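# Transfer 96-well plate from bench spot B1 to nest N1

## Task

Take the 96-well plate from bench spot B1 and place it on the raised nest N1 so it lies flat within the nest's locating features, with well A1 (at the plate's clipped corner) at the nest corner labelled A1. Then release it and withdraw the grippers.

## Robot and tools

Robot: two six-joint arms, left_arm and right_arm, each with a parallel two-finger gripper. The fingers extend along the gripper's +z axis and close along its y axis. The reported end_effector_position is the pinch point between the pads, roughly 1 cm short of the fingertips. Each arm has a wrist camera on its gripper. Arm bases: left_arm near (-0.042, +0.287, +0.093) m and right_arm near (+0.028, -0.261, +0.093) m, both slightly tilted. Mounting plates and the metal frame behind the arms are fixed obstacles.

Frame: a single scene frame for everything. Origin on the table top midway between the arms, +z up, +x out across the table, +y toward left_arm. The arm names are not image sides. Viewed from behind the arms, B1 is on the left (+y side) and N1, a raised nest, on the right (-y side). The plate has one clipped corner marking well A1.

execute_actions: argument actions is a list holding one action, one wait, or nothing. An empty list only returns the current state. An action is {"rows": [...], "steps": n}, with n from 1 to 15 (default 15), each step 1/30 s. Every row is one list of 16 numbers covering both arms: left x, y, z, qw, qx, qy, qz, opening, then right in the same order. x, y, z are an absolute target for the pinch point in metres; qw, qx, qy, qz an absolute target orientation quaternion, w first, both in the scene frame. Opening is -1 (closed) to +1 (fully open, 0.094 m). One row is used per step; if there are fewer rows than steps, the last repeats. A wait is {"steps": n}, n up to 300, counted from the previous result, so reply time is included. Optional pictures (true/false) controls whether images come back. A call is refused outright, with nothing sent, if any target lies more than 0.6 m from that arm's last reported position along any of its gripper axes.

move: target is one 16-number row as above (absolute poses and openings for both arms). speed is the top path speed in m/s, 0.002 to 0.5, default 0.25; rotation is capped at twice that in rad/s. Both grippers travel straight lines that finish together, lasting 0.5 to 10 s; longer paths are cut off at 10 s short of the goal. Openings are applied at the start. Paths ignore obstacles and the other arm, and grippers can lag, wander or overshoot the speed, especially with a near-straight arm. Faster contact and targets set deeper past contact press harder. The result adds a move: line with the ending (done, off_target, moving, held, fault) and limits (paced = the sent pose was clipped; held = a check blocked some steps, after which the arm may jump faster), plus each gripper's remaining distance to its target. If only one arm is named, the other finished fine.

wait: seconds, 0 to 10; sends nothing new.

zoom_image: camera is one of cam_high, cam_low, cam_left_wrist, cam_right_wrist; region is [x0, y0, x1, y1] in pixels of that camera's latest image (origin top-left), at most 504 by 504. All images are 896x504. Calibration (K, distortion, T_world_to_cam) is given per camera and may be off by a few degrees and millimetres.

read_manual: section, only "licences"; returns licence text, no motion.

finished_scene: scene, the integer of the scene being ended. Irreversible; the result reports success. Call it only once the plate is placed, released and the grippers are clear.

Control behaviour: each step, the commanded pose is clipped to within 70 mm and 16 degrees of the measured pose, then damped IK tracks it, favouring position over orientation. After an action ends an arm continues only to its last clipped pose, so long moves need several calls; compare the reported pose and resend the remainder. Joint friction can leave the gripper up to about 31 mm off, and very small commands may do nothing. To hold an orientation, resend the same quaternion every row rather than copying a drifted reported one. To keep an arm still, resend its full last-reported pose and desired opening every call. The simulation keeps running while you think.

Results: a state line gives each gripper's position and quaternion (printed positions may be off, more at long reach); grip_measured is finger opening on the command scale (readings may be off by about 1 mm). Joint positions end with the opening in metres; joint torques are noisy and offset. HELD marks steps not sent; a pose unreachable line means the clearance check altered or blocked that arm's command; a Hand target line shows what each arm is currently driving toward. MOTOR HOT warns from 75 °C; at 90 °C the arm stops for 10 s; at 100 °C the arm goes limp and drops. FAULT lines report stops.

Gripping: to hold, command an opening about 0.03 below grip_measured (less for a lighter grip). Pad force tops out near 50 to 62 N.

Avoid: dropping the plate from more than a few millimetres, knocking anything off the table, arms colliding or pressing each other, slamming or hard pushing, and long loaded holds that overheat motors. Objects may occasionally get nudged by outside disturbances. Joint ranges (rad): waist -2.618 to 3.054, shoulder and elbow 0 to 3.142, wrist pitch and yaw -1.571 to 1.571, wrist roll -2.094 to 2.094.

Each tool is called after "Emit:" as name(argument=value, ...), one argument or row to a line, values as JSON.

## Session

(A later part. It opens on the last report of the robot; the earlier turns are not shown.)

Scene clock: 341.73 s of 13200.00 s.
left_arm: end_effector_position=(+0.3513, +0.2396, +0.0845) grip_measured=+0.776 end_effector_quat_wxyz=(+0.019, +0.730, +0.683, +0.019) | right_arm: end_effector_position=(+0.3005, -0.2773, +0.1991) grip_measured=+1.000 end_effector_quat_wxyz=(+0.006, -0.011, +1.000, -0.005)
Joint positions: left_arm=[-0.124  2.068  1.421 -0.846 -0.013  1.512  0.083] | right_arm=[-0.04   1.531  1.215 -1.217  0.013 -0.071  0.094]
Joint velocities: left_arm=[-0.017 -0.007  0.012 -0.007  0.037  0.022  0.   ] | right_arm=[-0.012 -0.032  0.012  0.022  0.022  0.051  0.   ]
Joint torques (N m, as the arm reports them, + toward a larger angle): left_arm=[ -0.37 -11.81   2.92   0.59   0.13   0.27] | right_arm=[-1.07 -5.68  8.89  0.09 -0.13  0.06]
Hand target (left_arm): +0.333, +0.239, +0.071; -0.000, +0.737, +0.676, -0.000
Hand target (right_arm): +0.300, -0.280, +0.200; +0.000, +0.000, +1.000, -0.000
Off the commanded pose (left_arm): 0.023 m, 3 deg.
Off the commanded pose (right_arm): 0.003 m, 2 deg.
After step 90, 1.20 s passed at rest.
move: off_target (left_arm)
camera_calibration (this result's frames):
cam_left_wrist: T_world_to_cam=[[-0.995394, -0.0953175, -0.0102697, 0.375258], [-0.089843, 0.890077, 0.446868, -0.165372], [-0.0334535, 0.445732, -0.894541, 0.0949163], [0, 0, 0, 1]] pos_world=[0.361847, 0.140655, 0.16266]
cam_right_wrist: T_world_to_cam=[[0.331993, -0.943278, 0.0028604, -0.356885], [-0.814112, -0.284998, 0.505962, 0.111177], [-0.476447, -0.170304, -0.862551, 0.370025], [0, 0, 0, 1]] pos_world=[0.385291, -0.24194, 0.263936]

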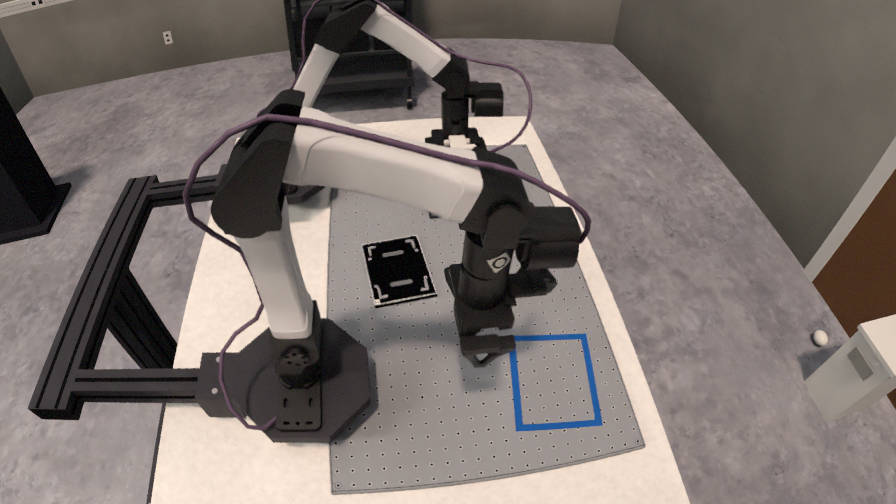

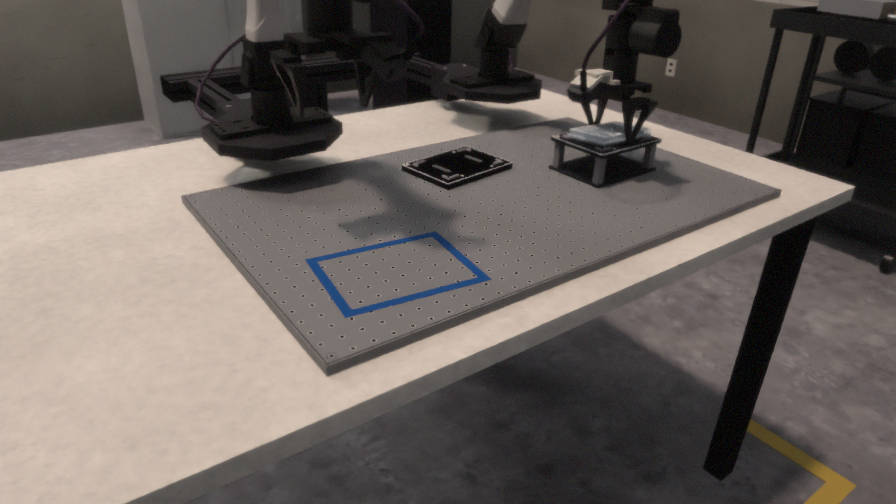

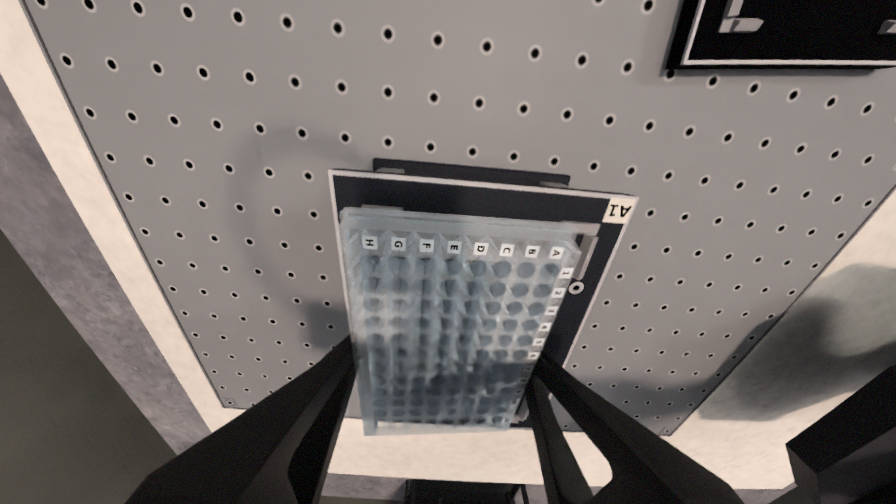

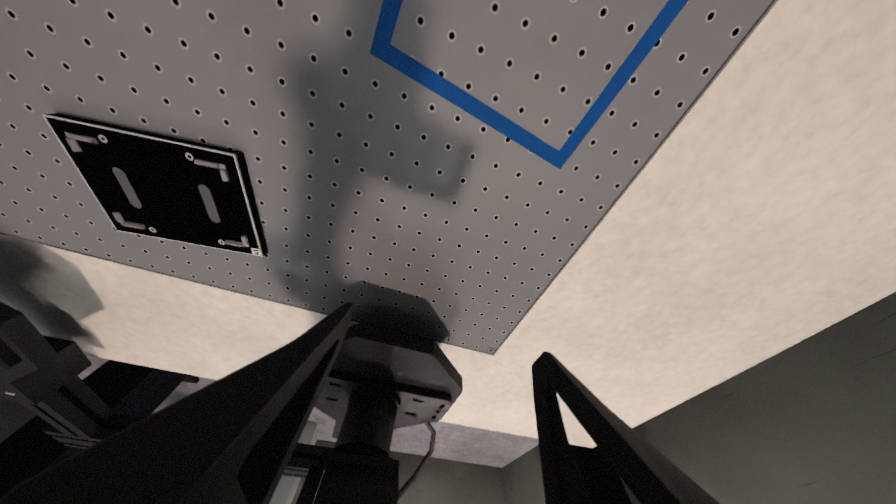

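Stuck. Lift and redo with offset.

Emit:
move(
  target=[0.337,0.239,0.11,0,0.737,0.676,0,0.72, 0.30,-0.28,0.2,0,0,1,0,1],
  speed=0.05,
)

Emit:
move(
  target=[0.337,0.239,0.066,0,0.737,0.676,0,0.72, 0.30,-0.28,0.2,0,0,1,0,1],
  speed=0.04,
)

Scene clock: 348.00 s of 13200.00 s.
left_arm: end_effector_position=(+0.3306, +0.2424, +0.0971) grip_measured=+0.776 end_effector_quat_wxyz=(-0.012, +0.732, +0.681, -0.007) | right_arm: end_effector_position=(+0.3005, -0.2773, +0.1991) grip_measured=+1.000 end_effector_quat_wxyz=(+0.006, -0.011, +1.000, -0.005)
Joint positions: left_arm=[-0.124  2.045  1.442 -0.971 -0.013  1.516  0.083] | right_arm=[-0.04   1.531  1.215 -1.217  0.013 -0.071  0.094]
Joint velocities: left_arm=[-0.002 -0.007  0.012 -0.037  0.022 -0.081 -0.   ] | right_arm=[-0.027  0.012  0.012  0.022 -0.022 -0.022  0.   ]
Joint torques (N m, as the arm reports them, + toward a larger angle): left_arm=[ -0.36 -13.52   8.38   0.18   0.13   0.25] | right_arm=[-1.07 -5.67  8.9   0.09 -0.13  0.06]
Hand target (left_arm): +0.337, +0.239, +0.110; +0.000, +0.737, +0.676, +0.000
Hand target (right_arm): +0.300, -0.280, +0.200; +0.000, +0.000, +1.000, -0.000
Off the commanded pose (left_arm): 0.015 m, 2 deg.
Off the commanded pose (right_arm): 0.003 m, 2 deg.
After step 90, 2.17 s passed at rest.
move: off_target (left_arm)
camera_calibration (this result's frames):
cam_left_wrist: T_world_to_cam=[[-0.993459, -0.0907098, 0.0693567, 0.345596], [-0.0486429, 0.885724, 0.461658, -0.189284], [-0.103308, 0.455264, -0.884343, 0.124047], [0, 0, 0, 1]] pos_world=[0.346944, 0.142528, 0.173115]
cam_right_wrist: T_world_to_cam=[[0.331993, -0.943278, 0.0028604, -0.356885], [-0.814112, -0.284998, 0.505962, 0.111177], [-0.476447, -0.170304, -0.862551, 0.370025], [0, 0, 0, 1]] pos_world=[0.385291, -0.24194, 0.263936]

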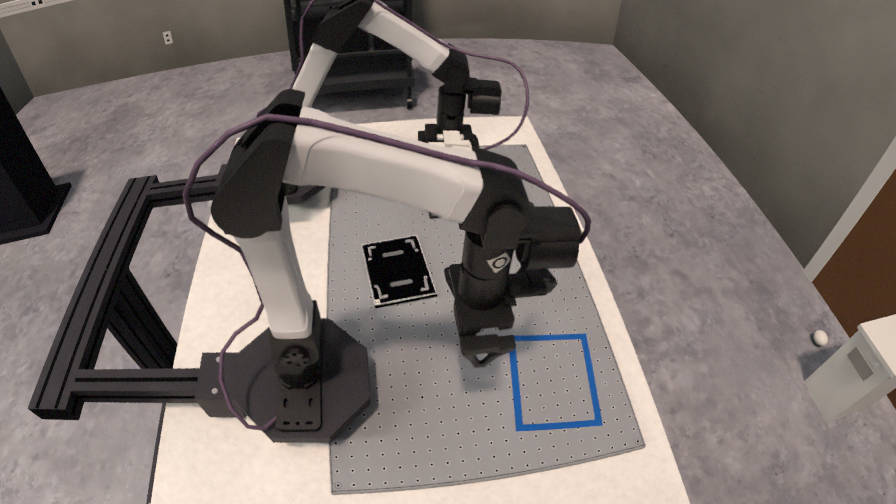

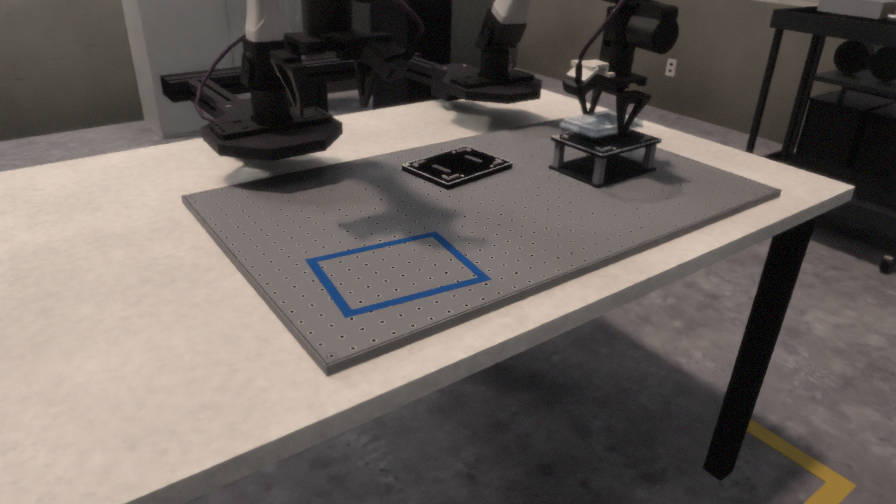

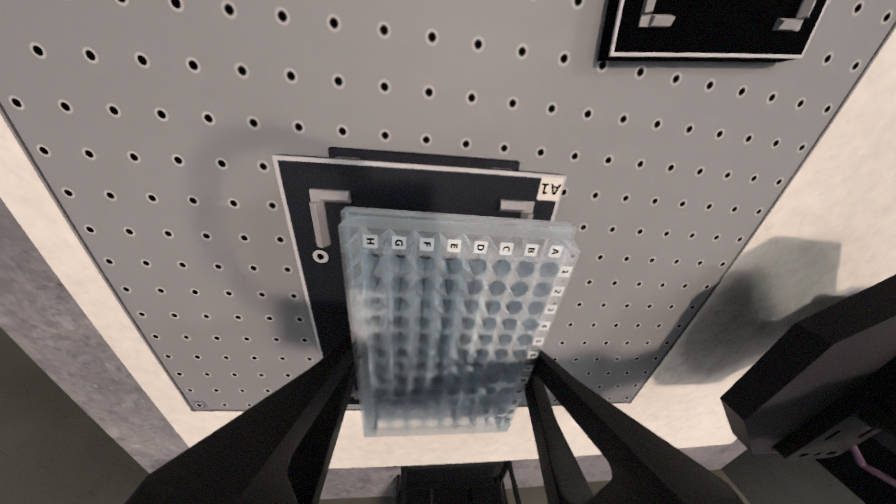

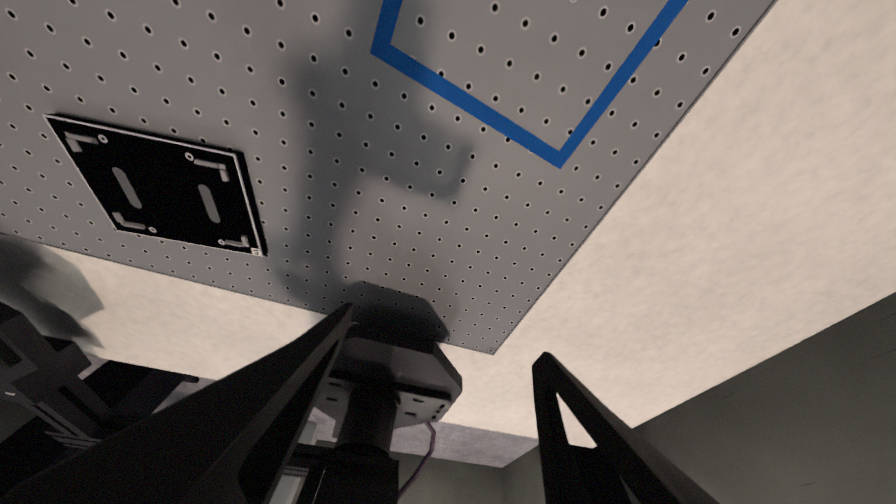

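Scene clock: 349.03 s of 13200.00 s.
left_arm: end_effector_position=(+0.3425, +0.2407, +0.0837) grip_measured=+0.776 end_effector_quat_wxyz=(+0.008, +0.732, +0.681, +0.009) | right_arm: end_effector_position=(+0.3005, -0.2773, +0.1991) grip_measured=+1.000 end_effector_quat_wxyz=(+0.006, -0.011, +1.000, -0.005)
Joint positions: left_arm=[-0.124  2.063  1.411 -0.871 -0.013  1.517  0.083] | right_arm=[-0.04   1.531  1.215 -1.217  0.013 -0.071  0.094]
Joint velocities: left_arm=[-0.017  0.002  0.012 -0.022  0.007  0.007  0.   ] | right_arm=[ 0.002  0.002 -0.002  0.022 -0.037 -0.007  0.   ]
Joint torques (N m, as the arm reports them, + toward a larger angle): left_arm=[-0.35 -9.76  4.27  0.91  0.11  0.23] | right_arm=[-1.08 -5.67  8.89  0.09 -0.13  0.06]
Hand target (left_arm): +0.336, +0.239, +0.067; -0.000, +0.737, +0.676, -0.000
Hand target (right_arm): +0.300, -0.280, +0.200; +0.000, +0.000, +1.000, -0.000
Off the commanded pose (left_arm): 0.019 m, 2 deg.
Off the commanded pose (right_arm): 0.003 m, 2 deg.
move: off_target (left_arm)
camera_calibration (this result's frames):
cam_left_wrist: T_world_to_cam=[[-0.995719, -0.0904947, 0.0188334, 0.363081], [-0.0722273, 0.888877, 0.452417, -0.172938], [-0.057682, 0.44912, -0.891608, 0.100659], [0, 0, 0, 1]] pos_world=[0.354841, 0.14137, 0.161151]
cam_right_wrist: T_world_to_cam=[[0.331993, -0.943278, 0.0028604, -0.356885], [-0.814112, -0.284998, 0.505962, 0.111177], [-0.476447, -0.170304, -0.862551, 0.370025], [0, 0, 0, 1]] pos_world=[0.385291, -0.24194, 0.263936]

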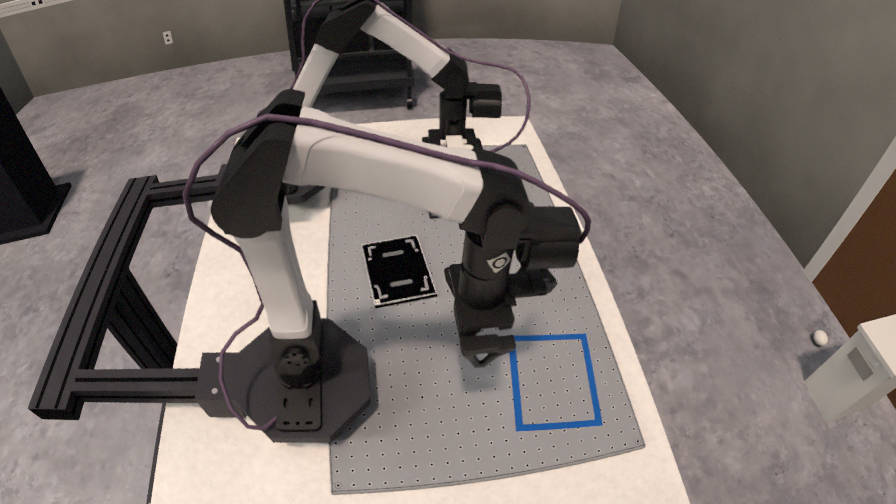

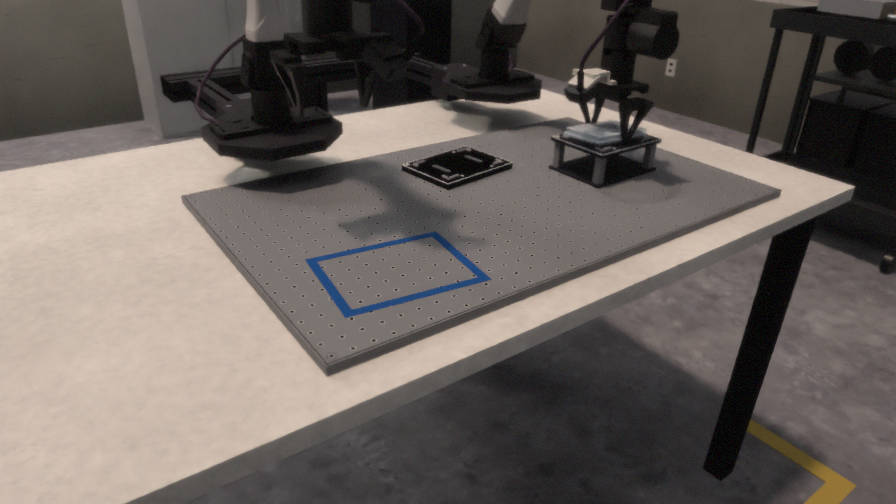

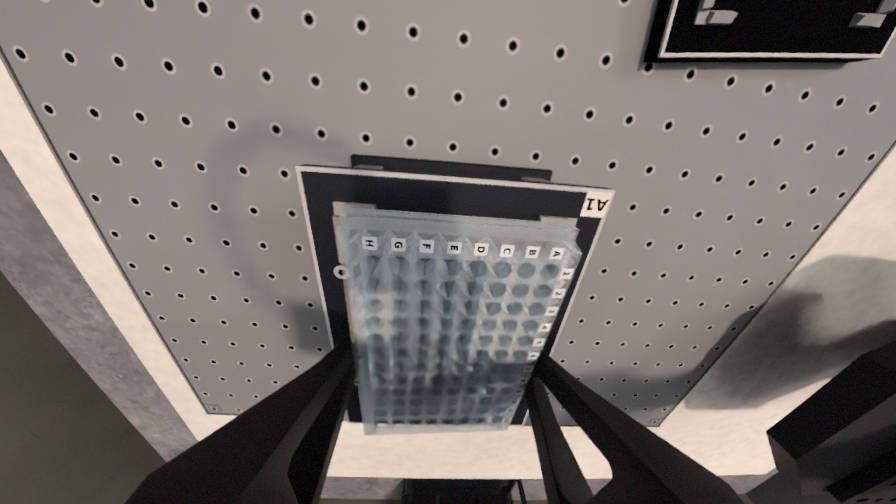

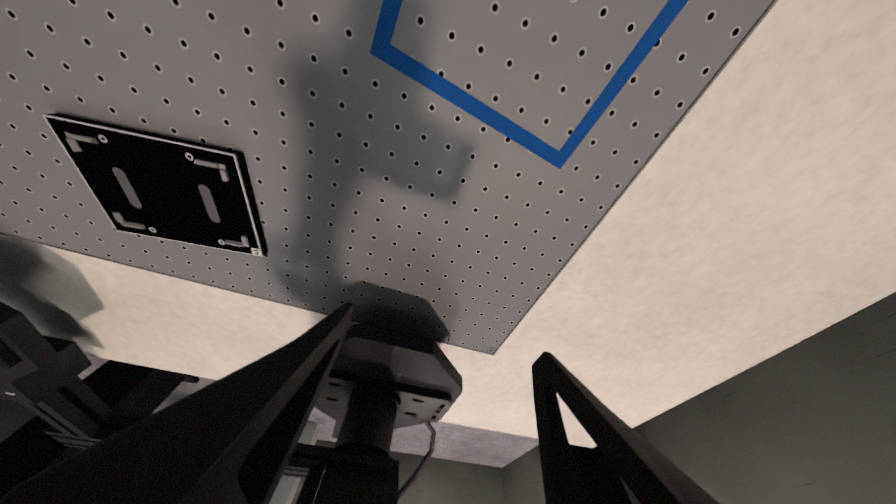

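Centered. Release and lift.

Emit:
move(
  target=[0.337,0.239,0.066,0,0.737,0.676,0,1, 0.30,-0.28,0.2,0,0,1,0,1],
  speed=0.04,
)

Emit:
move(
  target=[0.345,0.25,0.19,0,0.737,0.676,0,1, 0.30,-0.28,0.2,0,0,1,0,1],
  speed=0.08,
)

Emit:
zoom_image(
  camera="cam_left_wrist",
  region=[340,100,590,350],
)

Scene clock: 357.07 s of 13200.00 s.
left_arm: end_effector_position=(+0.3449, +0.2404, +0.0838) grip_measured=+1.000 end_effector_quat_wxyz=(+0.012, +0.732, +0.681, +0.012) | right_arm: end_effector_position=(+0.3005, -0.2773, +0.1991) grip_measured=+1.000 end_effector_quat_wxyz=(+0.006, -0.011, +1.000, -0.005)
Joint positions: left_arm=[-0.124  2.063  1.411 -0.861 -0.013  1.517  0.094] | right_arm=[-0.04   1.531  1.215 -1.217  0.013 -0.071  0.094]
Joint velocities: left_arm=[-0.012  0.002 -0.002 -0.022  0.081 -0.022  0.   ] | right_arm=[ 0.017 -0.002 -0.002  0.022 -0.007 -0.022  0.   ]
Joint torques (N m, as the arm reports them, + toward a larger angle): left_arm=[-0.27 -9.91  4.34  0.82  0.13  0.25] | right_arm=[-1.08 -5.67  8.89  0.09 -0.13  0.06]
Hand target (left_arm): +0.336, +0.239, +0.067; +0.000, +0.737, +0.676, -0.000
Hand target (right_arm): +0.300, -0.280, +0.200; +0.000, +0.000, +1.000, -0.000
Off the commanded pose (left_arm): 0.020 m, 2 deg.
Off the commanded pose (right_arm): 0.003 m, 2 deg.
After step 90, 4.33 s passed at rest.
move: off_target (left_arm)
camera_calibration (this result's frames):
cam_left_wrist: T_world_to_cam=[[-0.995848, -0.0905669, 0.00914881, 0.366333], [-0.0767497, 0.889434, 0.450574, -0.170943], [-0.0489444, 0.448001, -0.892692, 0.0983447], [0, 0, 0, 1]] pos_world=[0.356506, 0.141161, 0.161462]
cam_right_wrist: T_world_to_cam=[[0.331993, -0.943278, 0.0028604, -0.356885], [-0.814112, -0.284998, 0.505962, 0.111177], [-0.476447, -0.170304, -0.862551, 0.370025], [0, 0, 0, 1]] pos_world=[0.385291, -0.24194, 0.263936]

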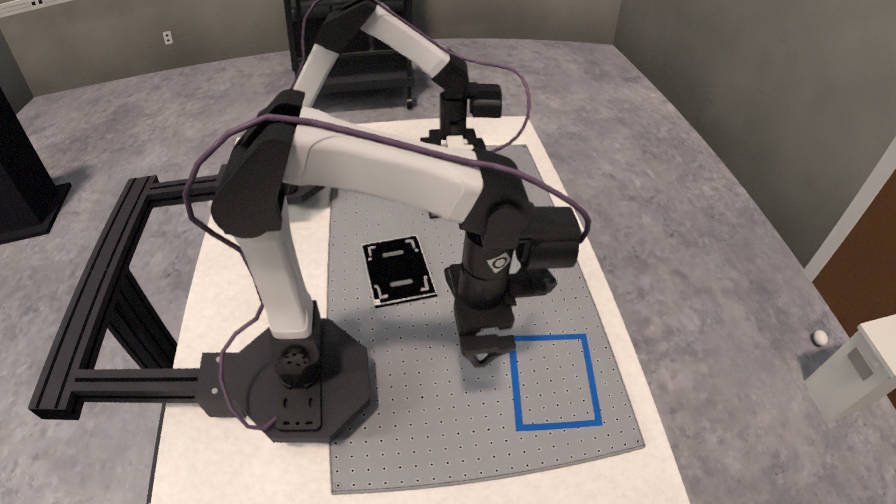

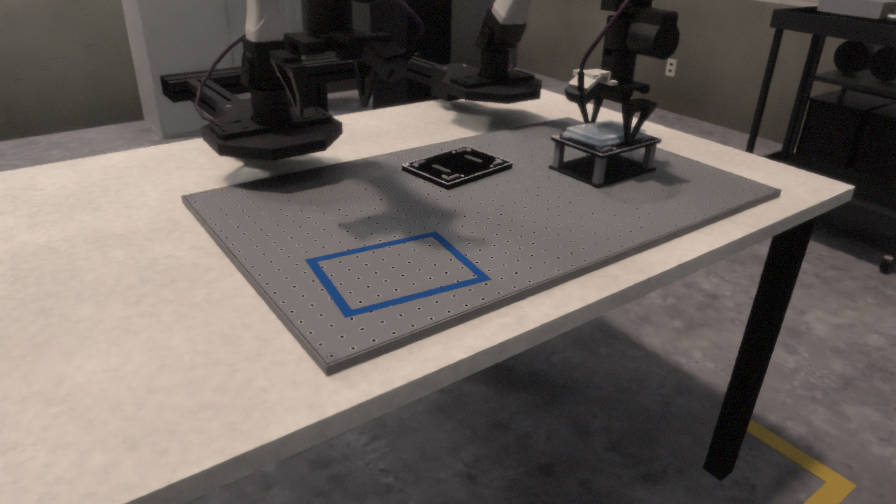

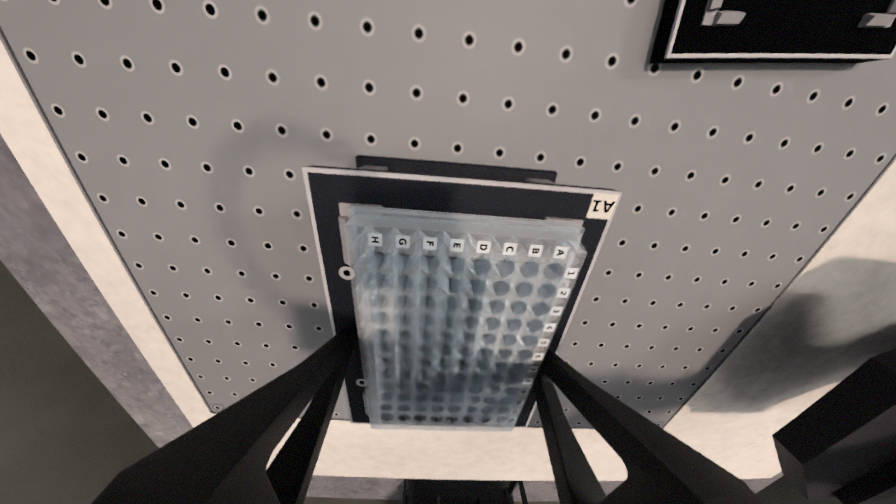

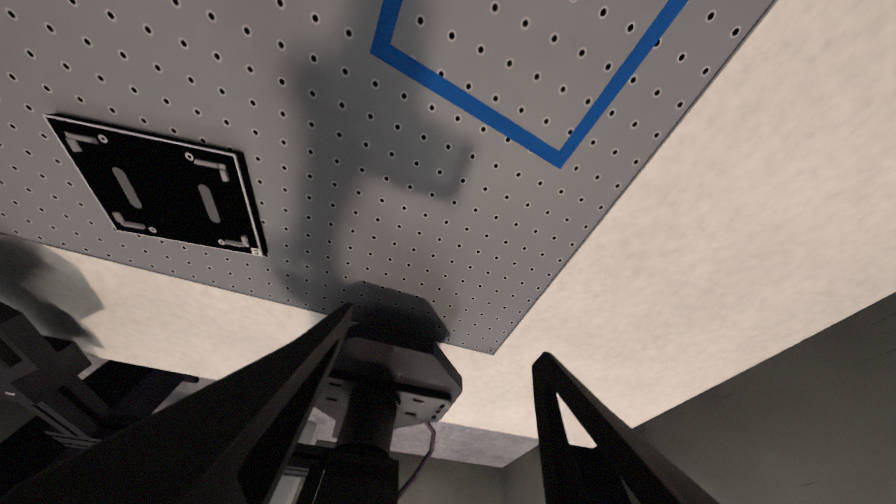

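Scene clock: 358.93 s of 13200.00 s.
left_arm: end_effector_position=(+0.3426, +0.2467, +0.1772) grip_measured=+1.000 end_effector_quat_wxyz=(-0.011, +0.737, +0.676, -0.007) | right_arm: end_effector_position=(+0.3005, -0.2773, +0.1991) grip_measured=+1.000 end_effector_quat_wxyz=(+0.006, -0.011, +1.000, -0.005)
Joint positions: left_arm=[-0.11   2.015  1.723 -1.281 -0.013  1.545  0.094] | right_arm=[-0.04   1.531  1.215 -1.217  0.013 -0.071  0.094]
Joint velocities: left_arm=[-0.007  0.002 -0.007 -0.081  0.007  0.007  0.   ] | right_arm=[ 0.007  0.002  0.002 -0.007 -0.007  0.051  0.   ]
Joint torques (N m, as the arm reports them, + toward a larger angle): left_arm=[  0.81 -13.48   8.66   0.16   0.13   0.25] | right_arm=[-1.06 -5.67  8.89  0.09 -0.13  0.06]
Hand target (left_arm): +0.346, +0.250, +0.190; -0.000, +0.737, +0.676, -0.000
Hand target (right_arm): +0.300, -0.280, +0.200; +0.000, +0.000, +1.000, -0.000
Off the commanded pose (left_arm): 0.013 m, 2 deg.
Off the commanded pose (right_arm): 0.003 m, 2 deg.
move: off_target (left_arm)
camera_calibration (this result's frames):
cam_left_wrist: T_world_to_cam=[[-0.994828, -0.0758831, 0.067522, 0.349404], [-0.0363818, 0.886845, 0.460633, -0.233827], [-0.0948358, 0.455794, -0.885019, 0.191246], [0, 0, 0, 1]] pos_world=[0.357227, 0.146713, 0.253372]
cam_right_wrist: T_world_to_cam=[[0.331993, -0.943278, 0.0028604, -0.356885], [-0.814112, -0.284998, 0.505962, 0.111177], [-0.476447, -0.170304, -0.862551, 0.370025], [0, 0, 0, 1]] pos_world=[0.385291, -0.24194, 0.263936]

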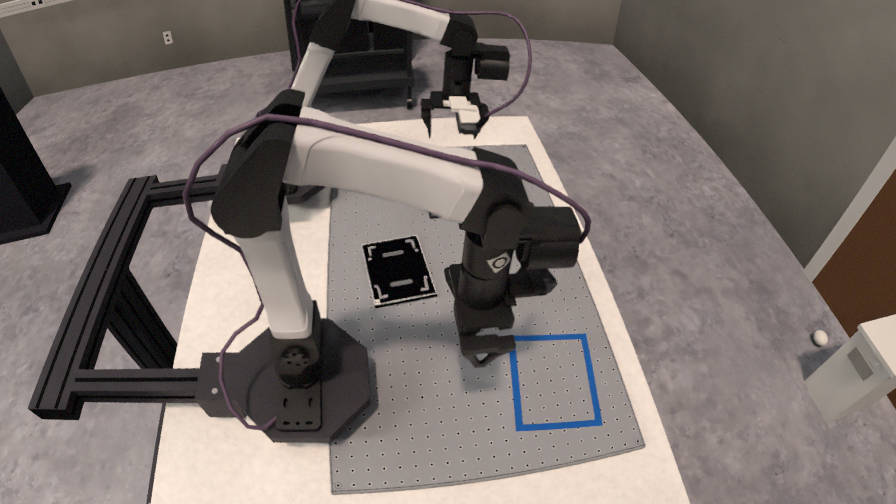

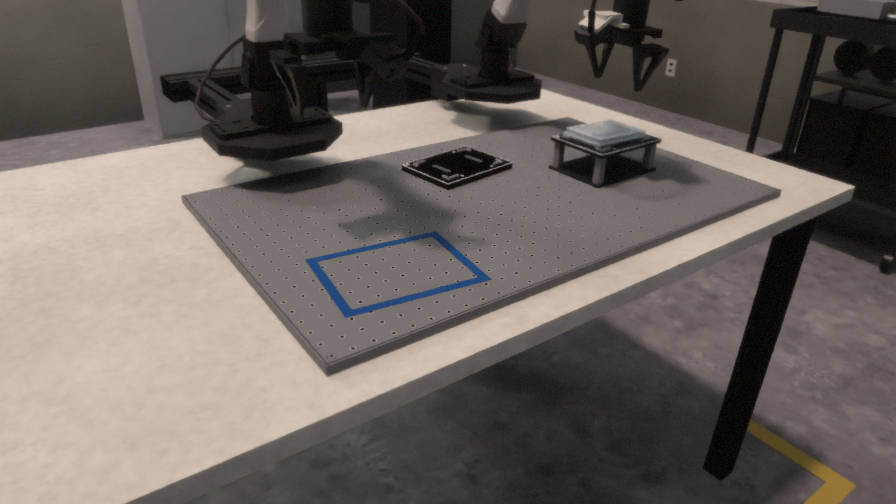

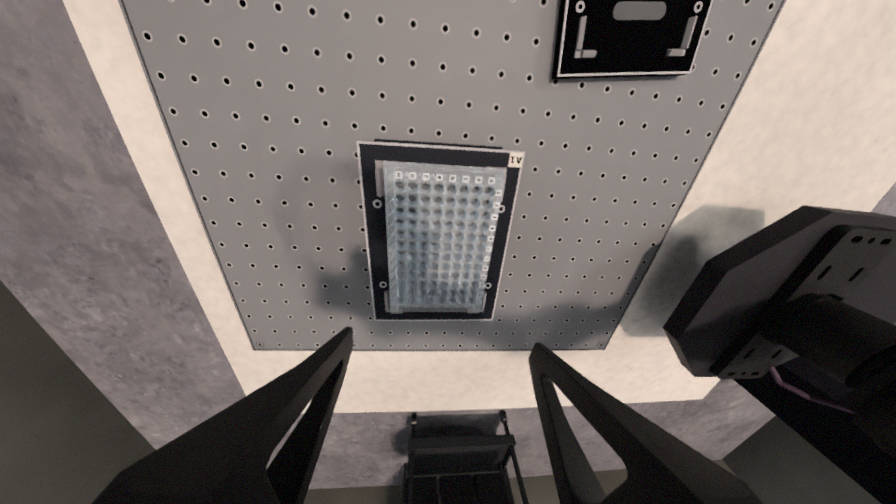

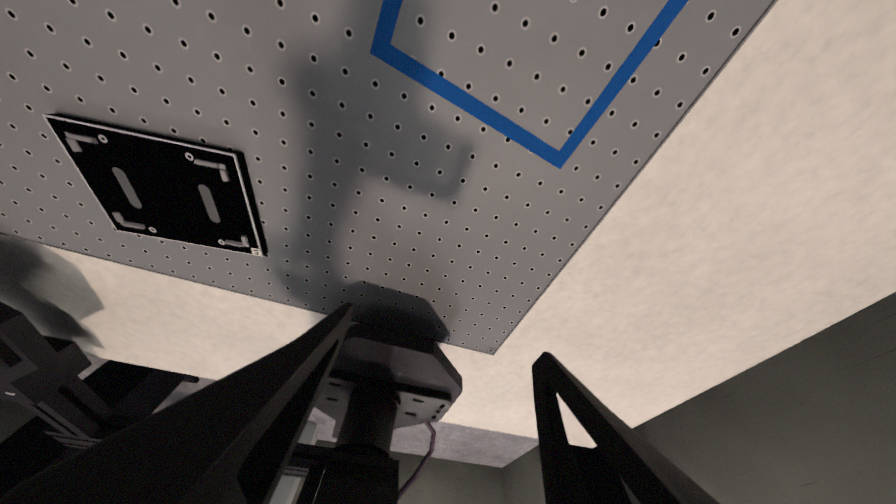

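Region (340, 100, 590, 350) of cam_left_wrist's 896x504 image, scaled by 2.016, with more detail than that image has.

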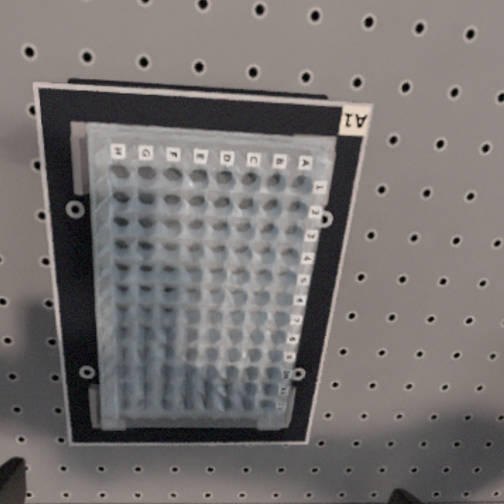

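Emit:
move(
  target=[0.343,0.15,0.13,0,0.737,0.676,0,-1, 0.30,-0.28,0.2,0,0,1,0,1],
  speed=0.1,
)

Emit:
move(
  target=[0.338,0.15,0.072,0,0.737,0.676,0,-1, 0.30,-0.28,0.2,0,0,1,0,1],
  speed=0.05,
)

Scene clock: 366.77 s of 13200.00 s.
left_arm: end_effector_position=(+0.3473, +0.1504, +0.1451) grip_measured=-0.985 end_effector_quat_wxyz=(+0.015, +0.739, +0.673, +0.008) | right_arm: end_effector_position=(+0.3005, -0.2773, +0.1991) grip_measured=+1.000 end_effector_quat_wxyz=(+0.006, -0.011, +1.000, -0.005)
Joint positions: left_arm=[-0.343  2.08   1.688 -1.124 -0.013  1.319  0.001] | right_arm=[-0.04   1.531  1.215 -1.217  0.013 -0.071  0.094]
Joint velocities: left_arm=[-0.012 -0.002  0.002  0.007 -0.037 -0.051 -0.   ] | right_arm=[-0.017  0.002 -0.007  0.022 -0.022 -0.007  0.   ]
Joint torques (N m, as the arm reports them, + toward a larger angle): left_arm=[ -0.5  -10.89   5.21   0.7    0.07   0.05] | right_arm=[-1.07 -5.68  8.89  0.09 -0.13  0.06]
Hand target (left_arm): +0.342, +0.150, +0.130; +0.001, +0.737, +0.676, +0.001
Hand target (right_arm): +0.300, -0.280, +0.200; +0.000, +0.000, +1.000, -0.000
Off the commanded pose (left_arm): 0.016 m, 2 deg.
Off the commanded pose (right_arm): 0.003 m, 2 deg.
After step 90, 3.33 s passed at rest.
move: off_target (left_arm)
camera_calibration (this result's frames):
cam_left_wrist: T_world_to_cam=[[-0.997539, -0.0690911, 0.0118907, 0.357], [-0.05681, 0.896014, 0.440377, -0.124808], [-0.0410803, 0.438617, -0.897734, 0.192897], [0, 0, 0, 1]] pos_world=[0.356956, 0.0518876, 0.223888]
cam_right_wrist: T_world_to_cam=[[0.331993, -0.943278, 0.0028604, -0.356885], [-0.814112, -0.284998, 0.505962, 0.111177], [-0.476447, -0.170304, -0.862551, 0.370025], [0, 0, 0, 1]] pos_world=[0.385291, -0.24194, 0.263936]

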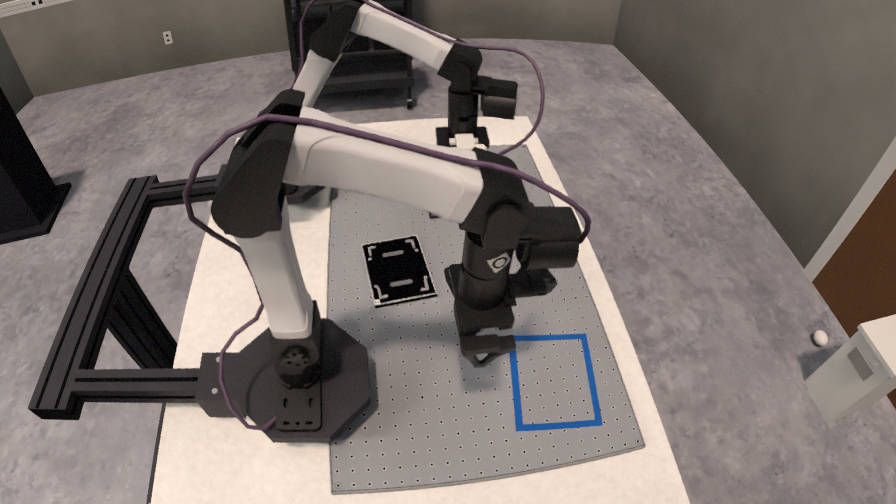

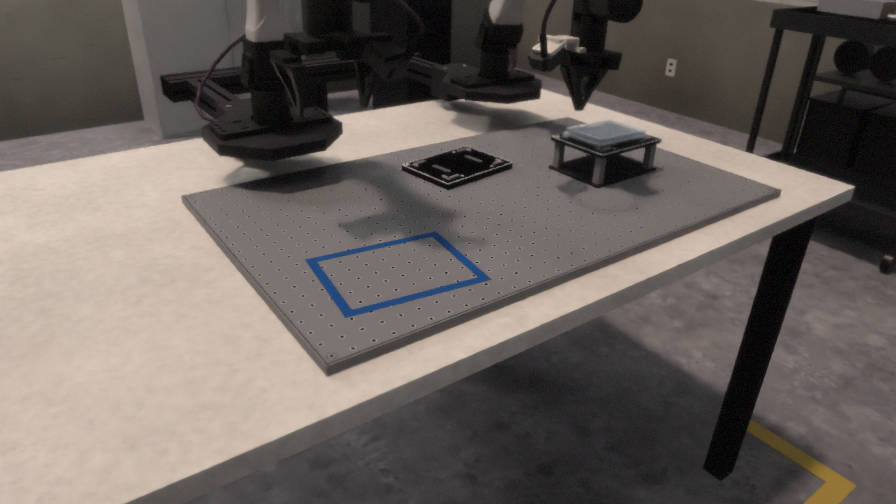

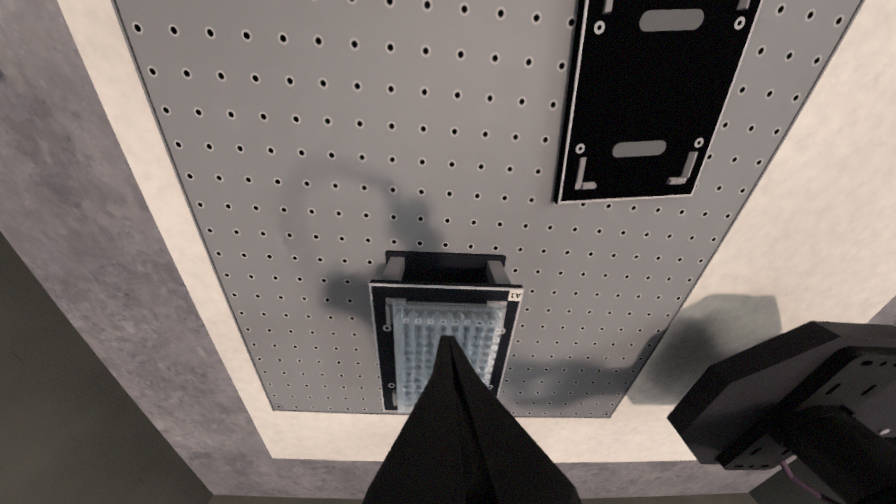

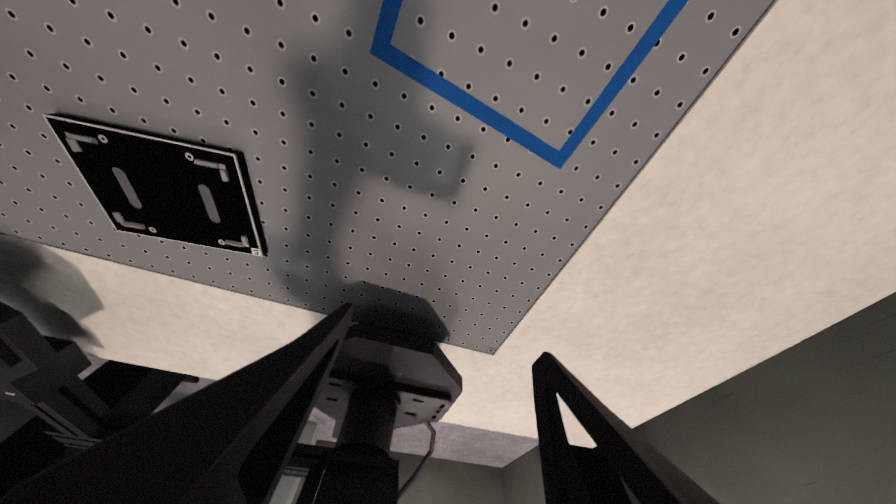

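Scene clock: 368.63 s of 13200.00 s.
left_arm: end_effector_position=(+0.3455, +0.1502, +0.0879) grip_measured=-0.985 end_effector_quat_wxyz=(+0.015, +0.738, +0.674, +0.007) | right_arm: end_effector_position=(+0.3005, -0.2773, +0.1991) grip_measured=+1.000 end_effector_quat_wxyz=(+0.006, -0.011, +1.000, -0.005)
Joint positions: left_arm=[-0.343  2.135  1.54  -0.921 -0.013  1.317  0.001] | right_arm=[-0.04   1.531  1.215 -1.217  0.013 -0.071  0.094]
Joint velocities: left_arm=[ 0.002  0.007 -0.007 -0.022 -0.022  0.022  0.001] | right_arm=[-0.002 -0.012 -0.007 -0.051  0.007 -0.022  0.   ]
Joint torques (N m, as the arm reports them, + toward a larger angle): left_arm=[ -0.52 -11.13   4.71   0.72   0.07   0.07] | right_arm=[-1.08 -5.67  8.88  0.09 -0.13  0.06]
Hand target (left_arm): +0.337, +0.151, +0.073; -0.000, +0.737, +0.676, -0.000
Hand target (right_arm): +0.300, -0.280, +0.200; +0.000, +0.000, +1.000, -0.000
Off the commanded pose (left_arm): 0.018 m, 2 deg.
Off the commanded pose (right_arm): 0.003 m, 2 deg.
move: off_target (left_arm)
camera_calibration (this result's frames):
cam_left_wrist: T_world_to_cam=[[-0.997398, -0.0709843, 0.0126165, 0.356047], [-0.0581816, 0.895818, 0.440597, -0.099065], [-0.0425775, 0.438716, -0.897617, 0.14209], [0, 0, 0, 1]] pos_world=[0.355406, 0.0516809, 0.166698]
cam_right_wrist: T_world_to_cam=[[0.331993, -0.943278, 0.0028604, -0.356885], [-0.814112, -0.284998, 0.505962, 0.111177], [-0.476447, -0.170304, -0.862551, 0.370025], [0, 0, 0, 1]] pos_world=[0.385291, -0.24194, 0.263936]

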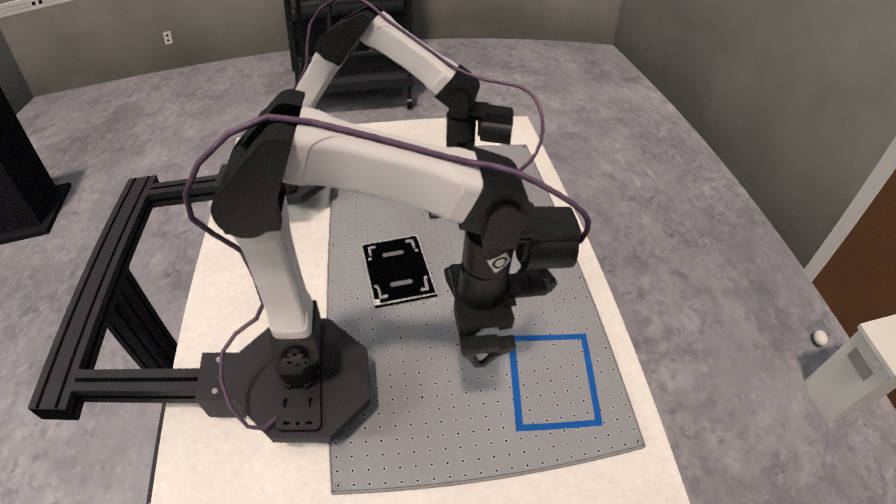

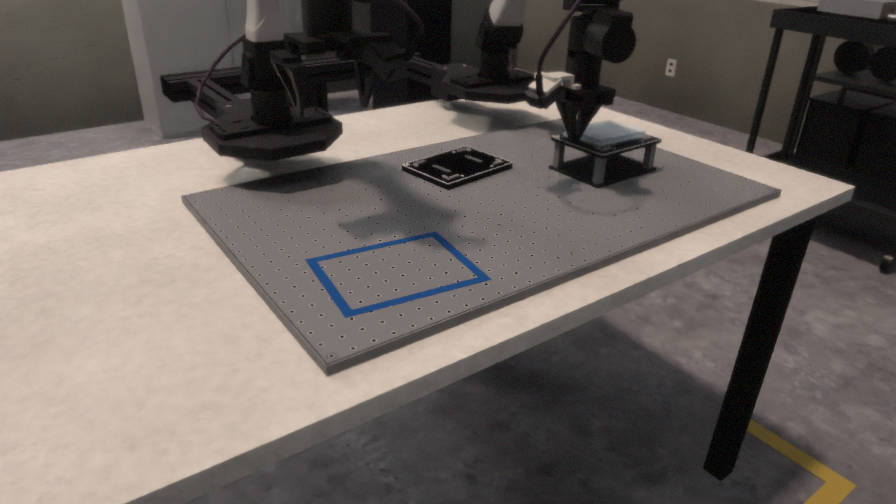

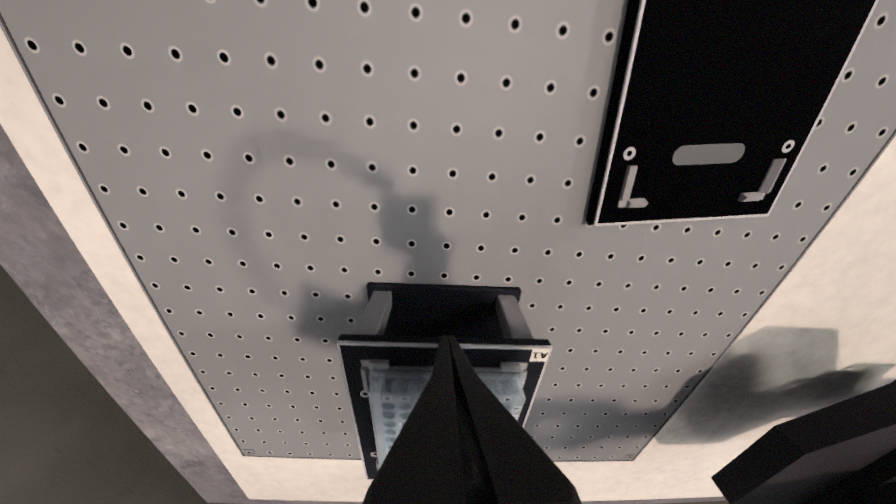

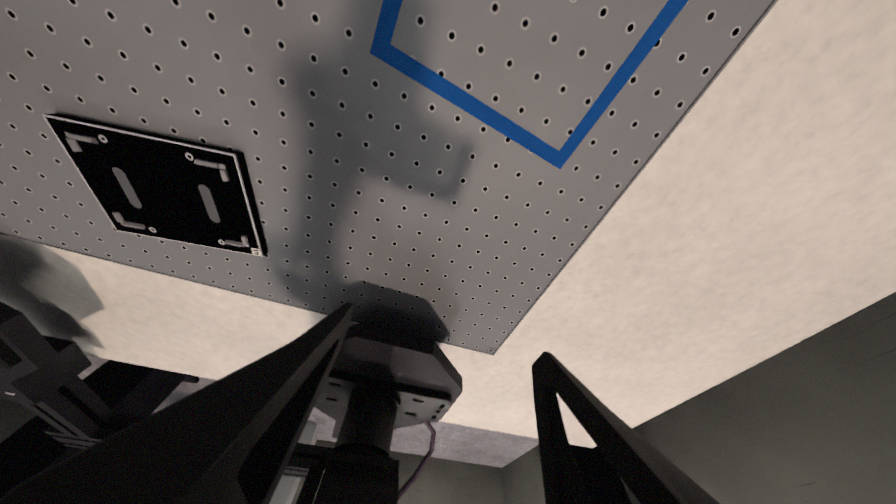

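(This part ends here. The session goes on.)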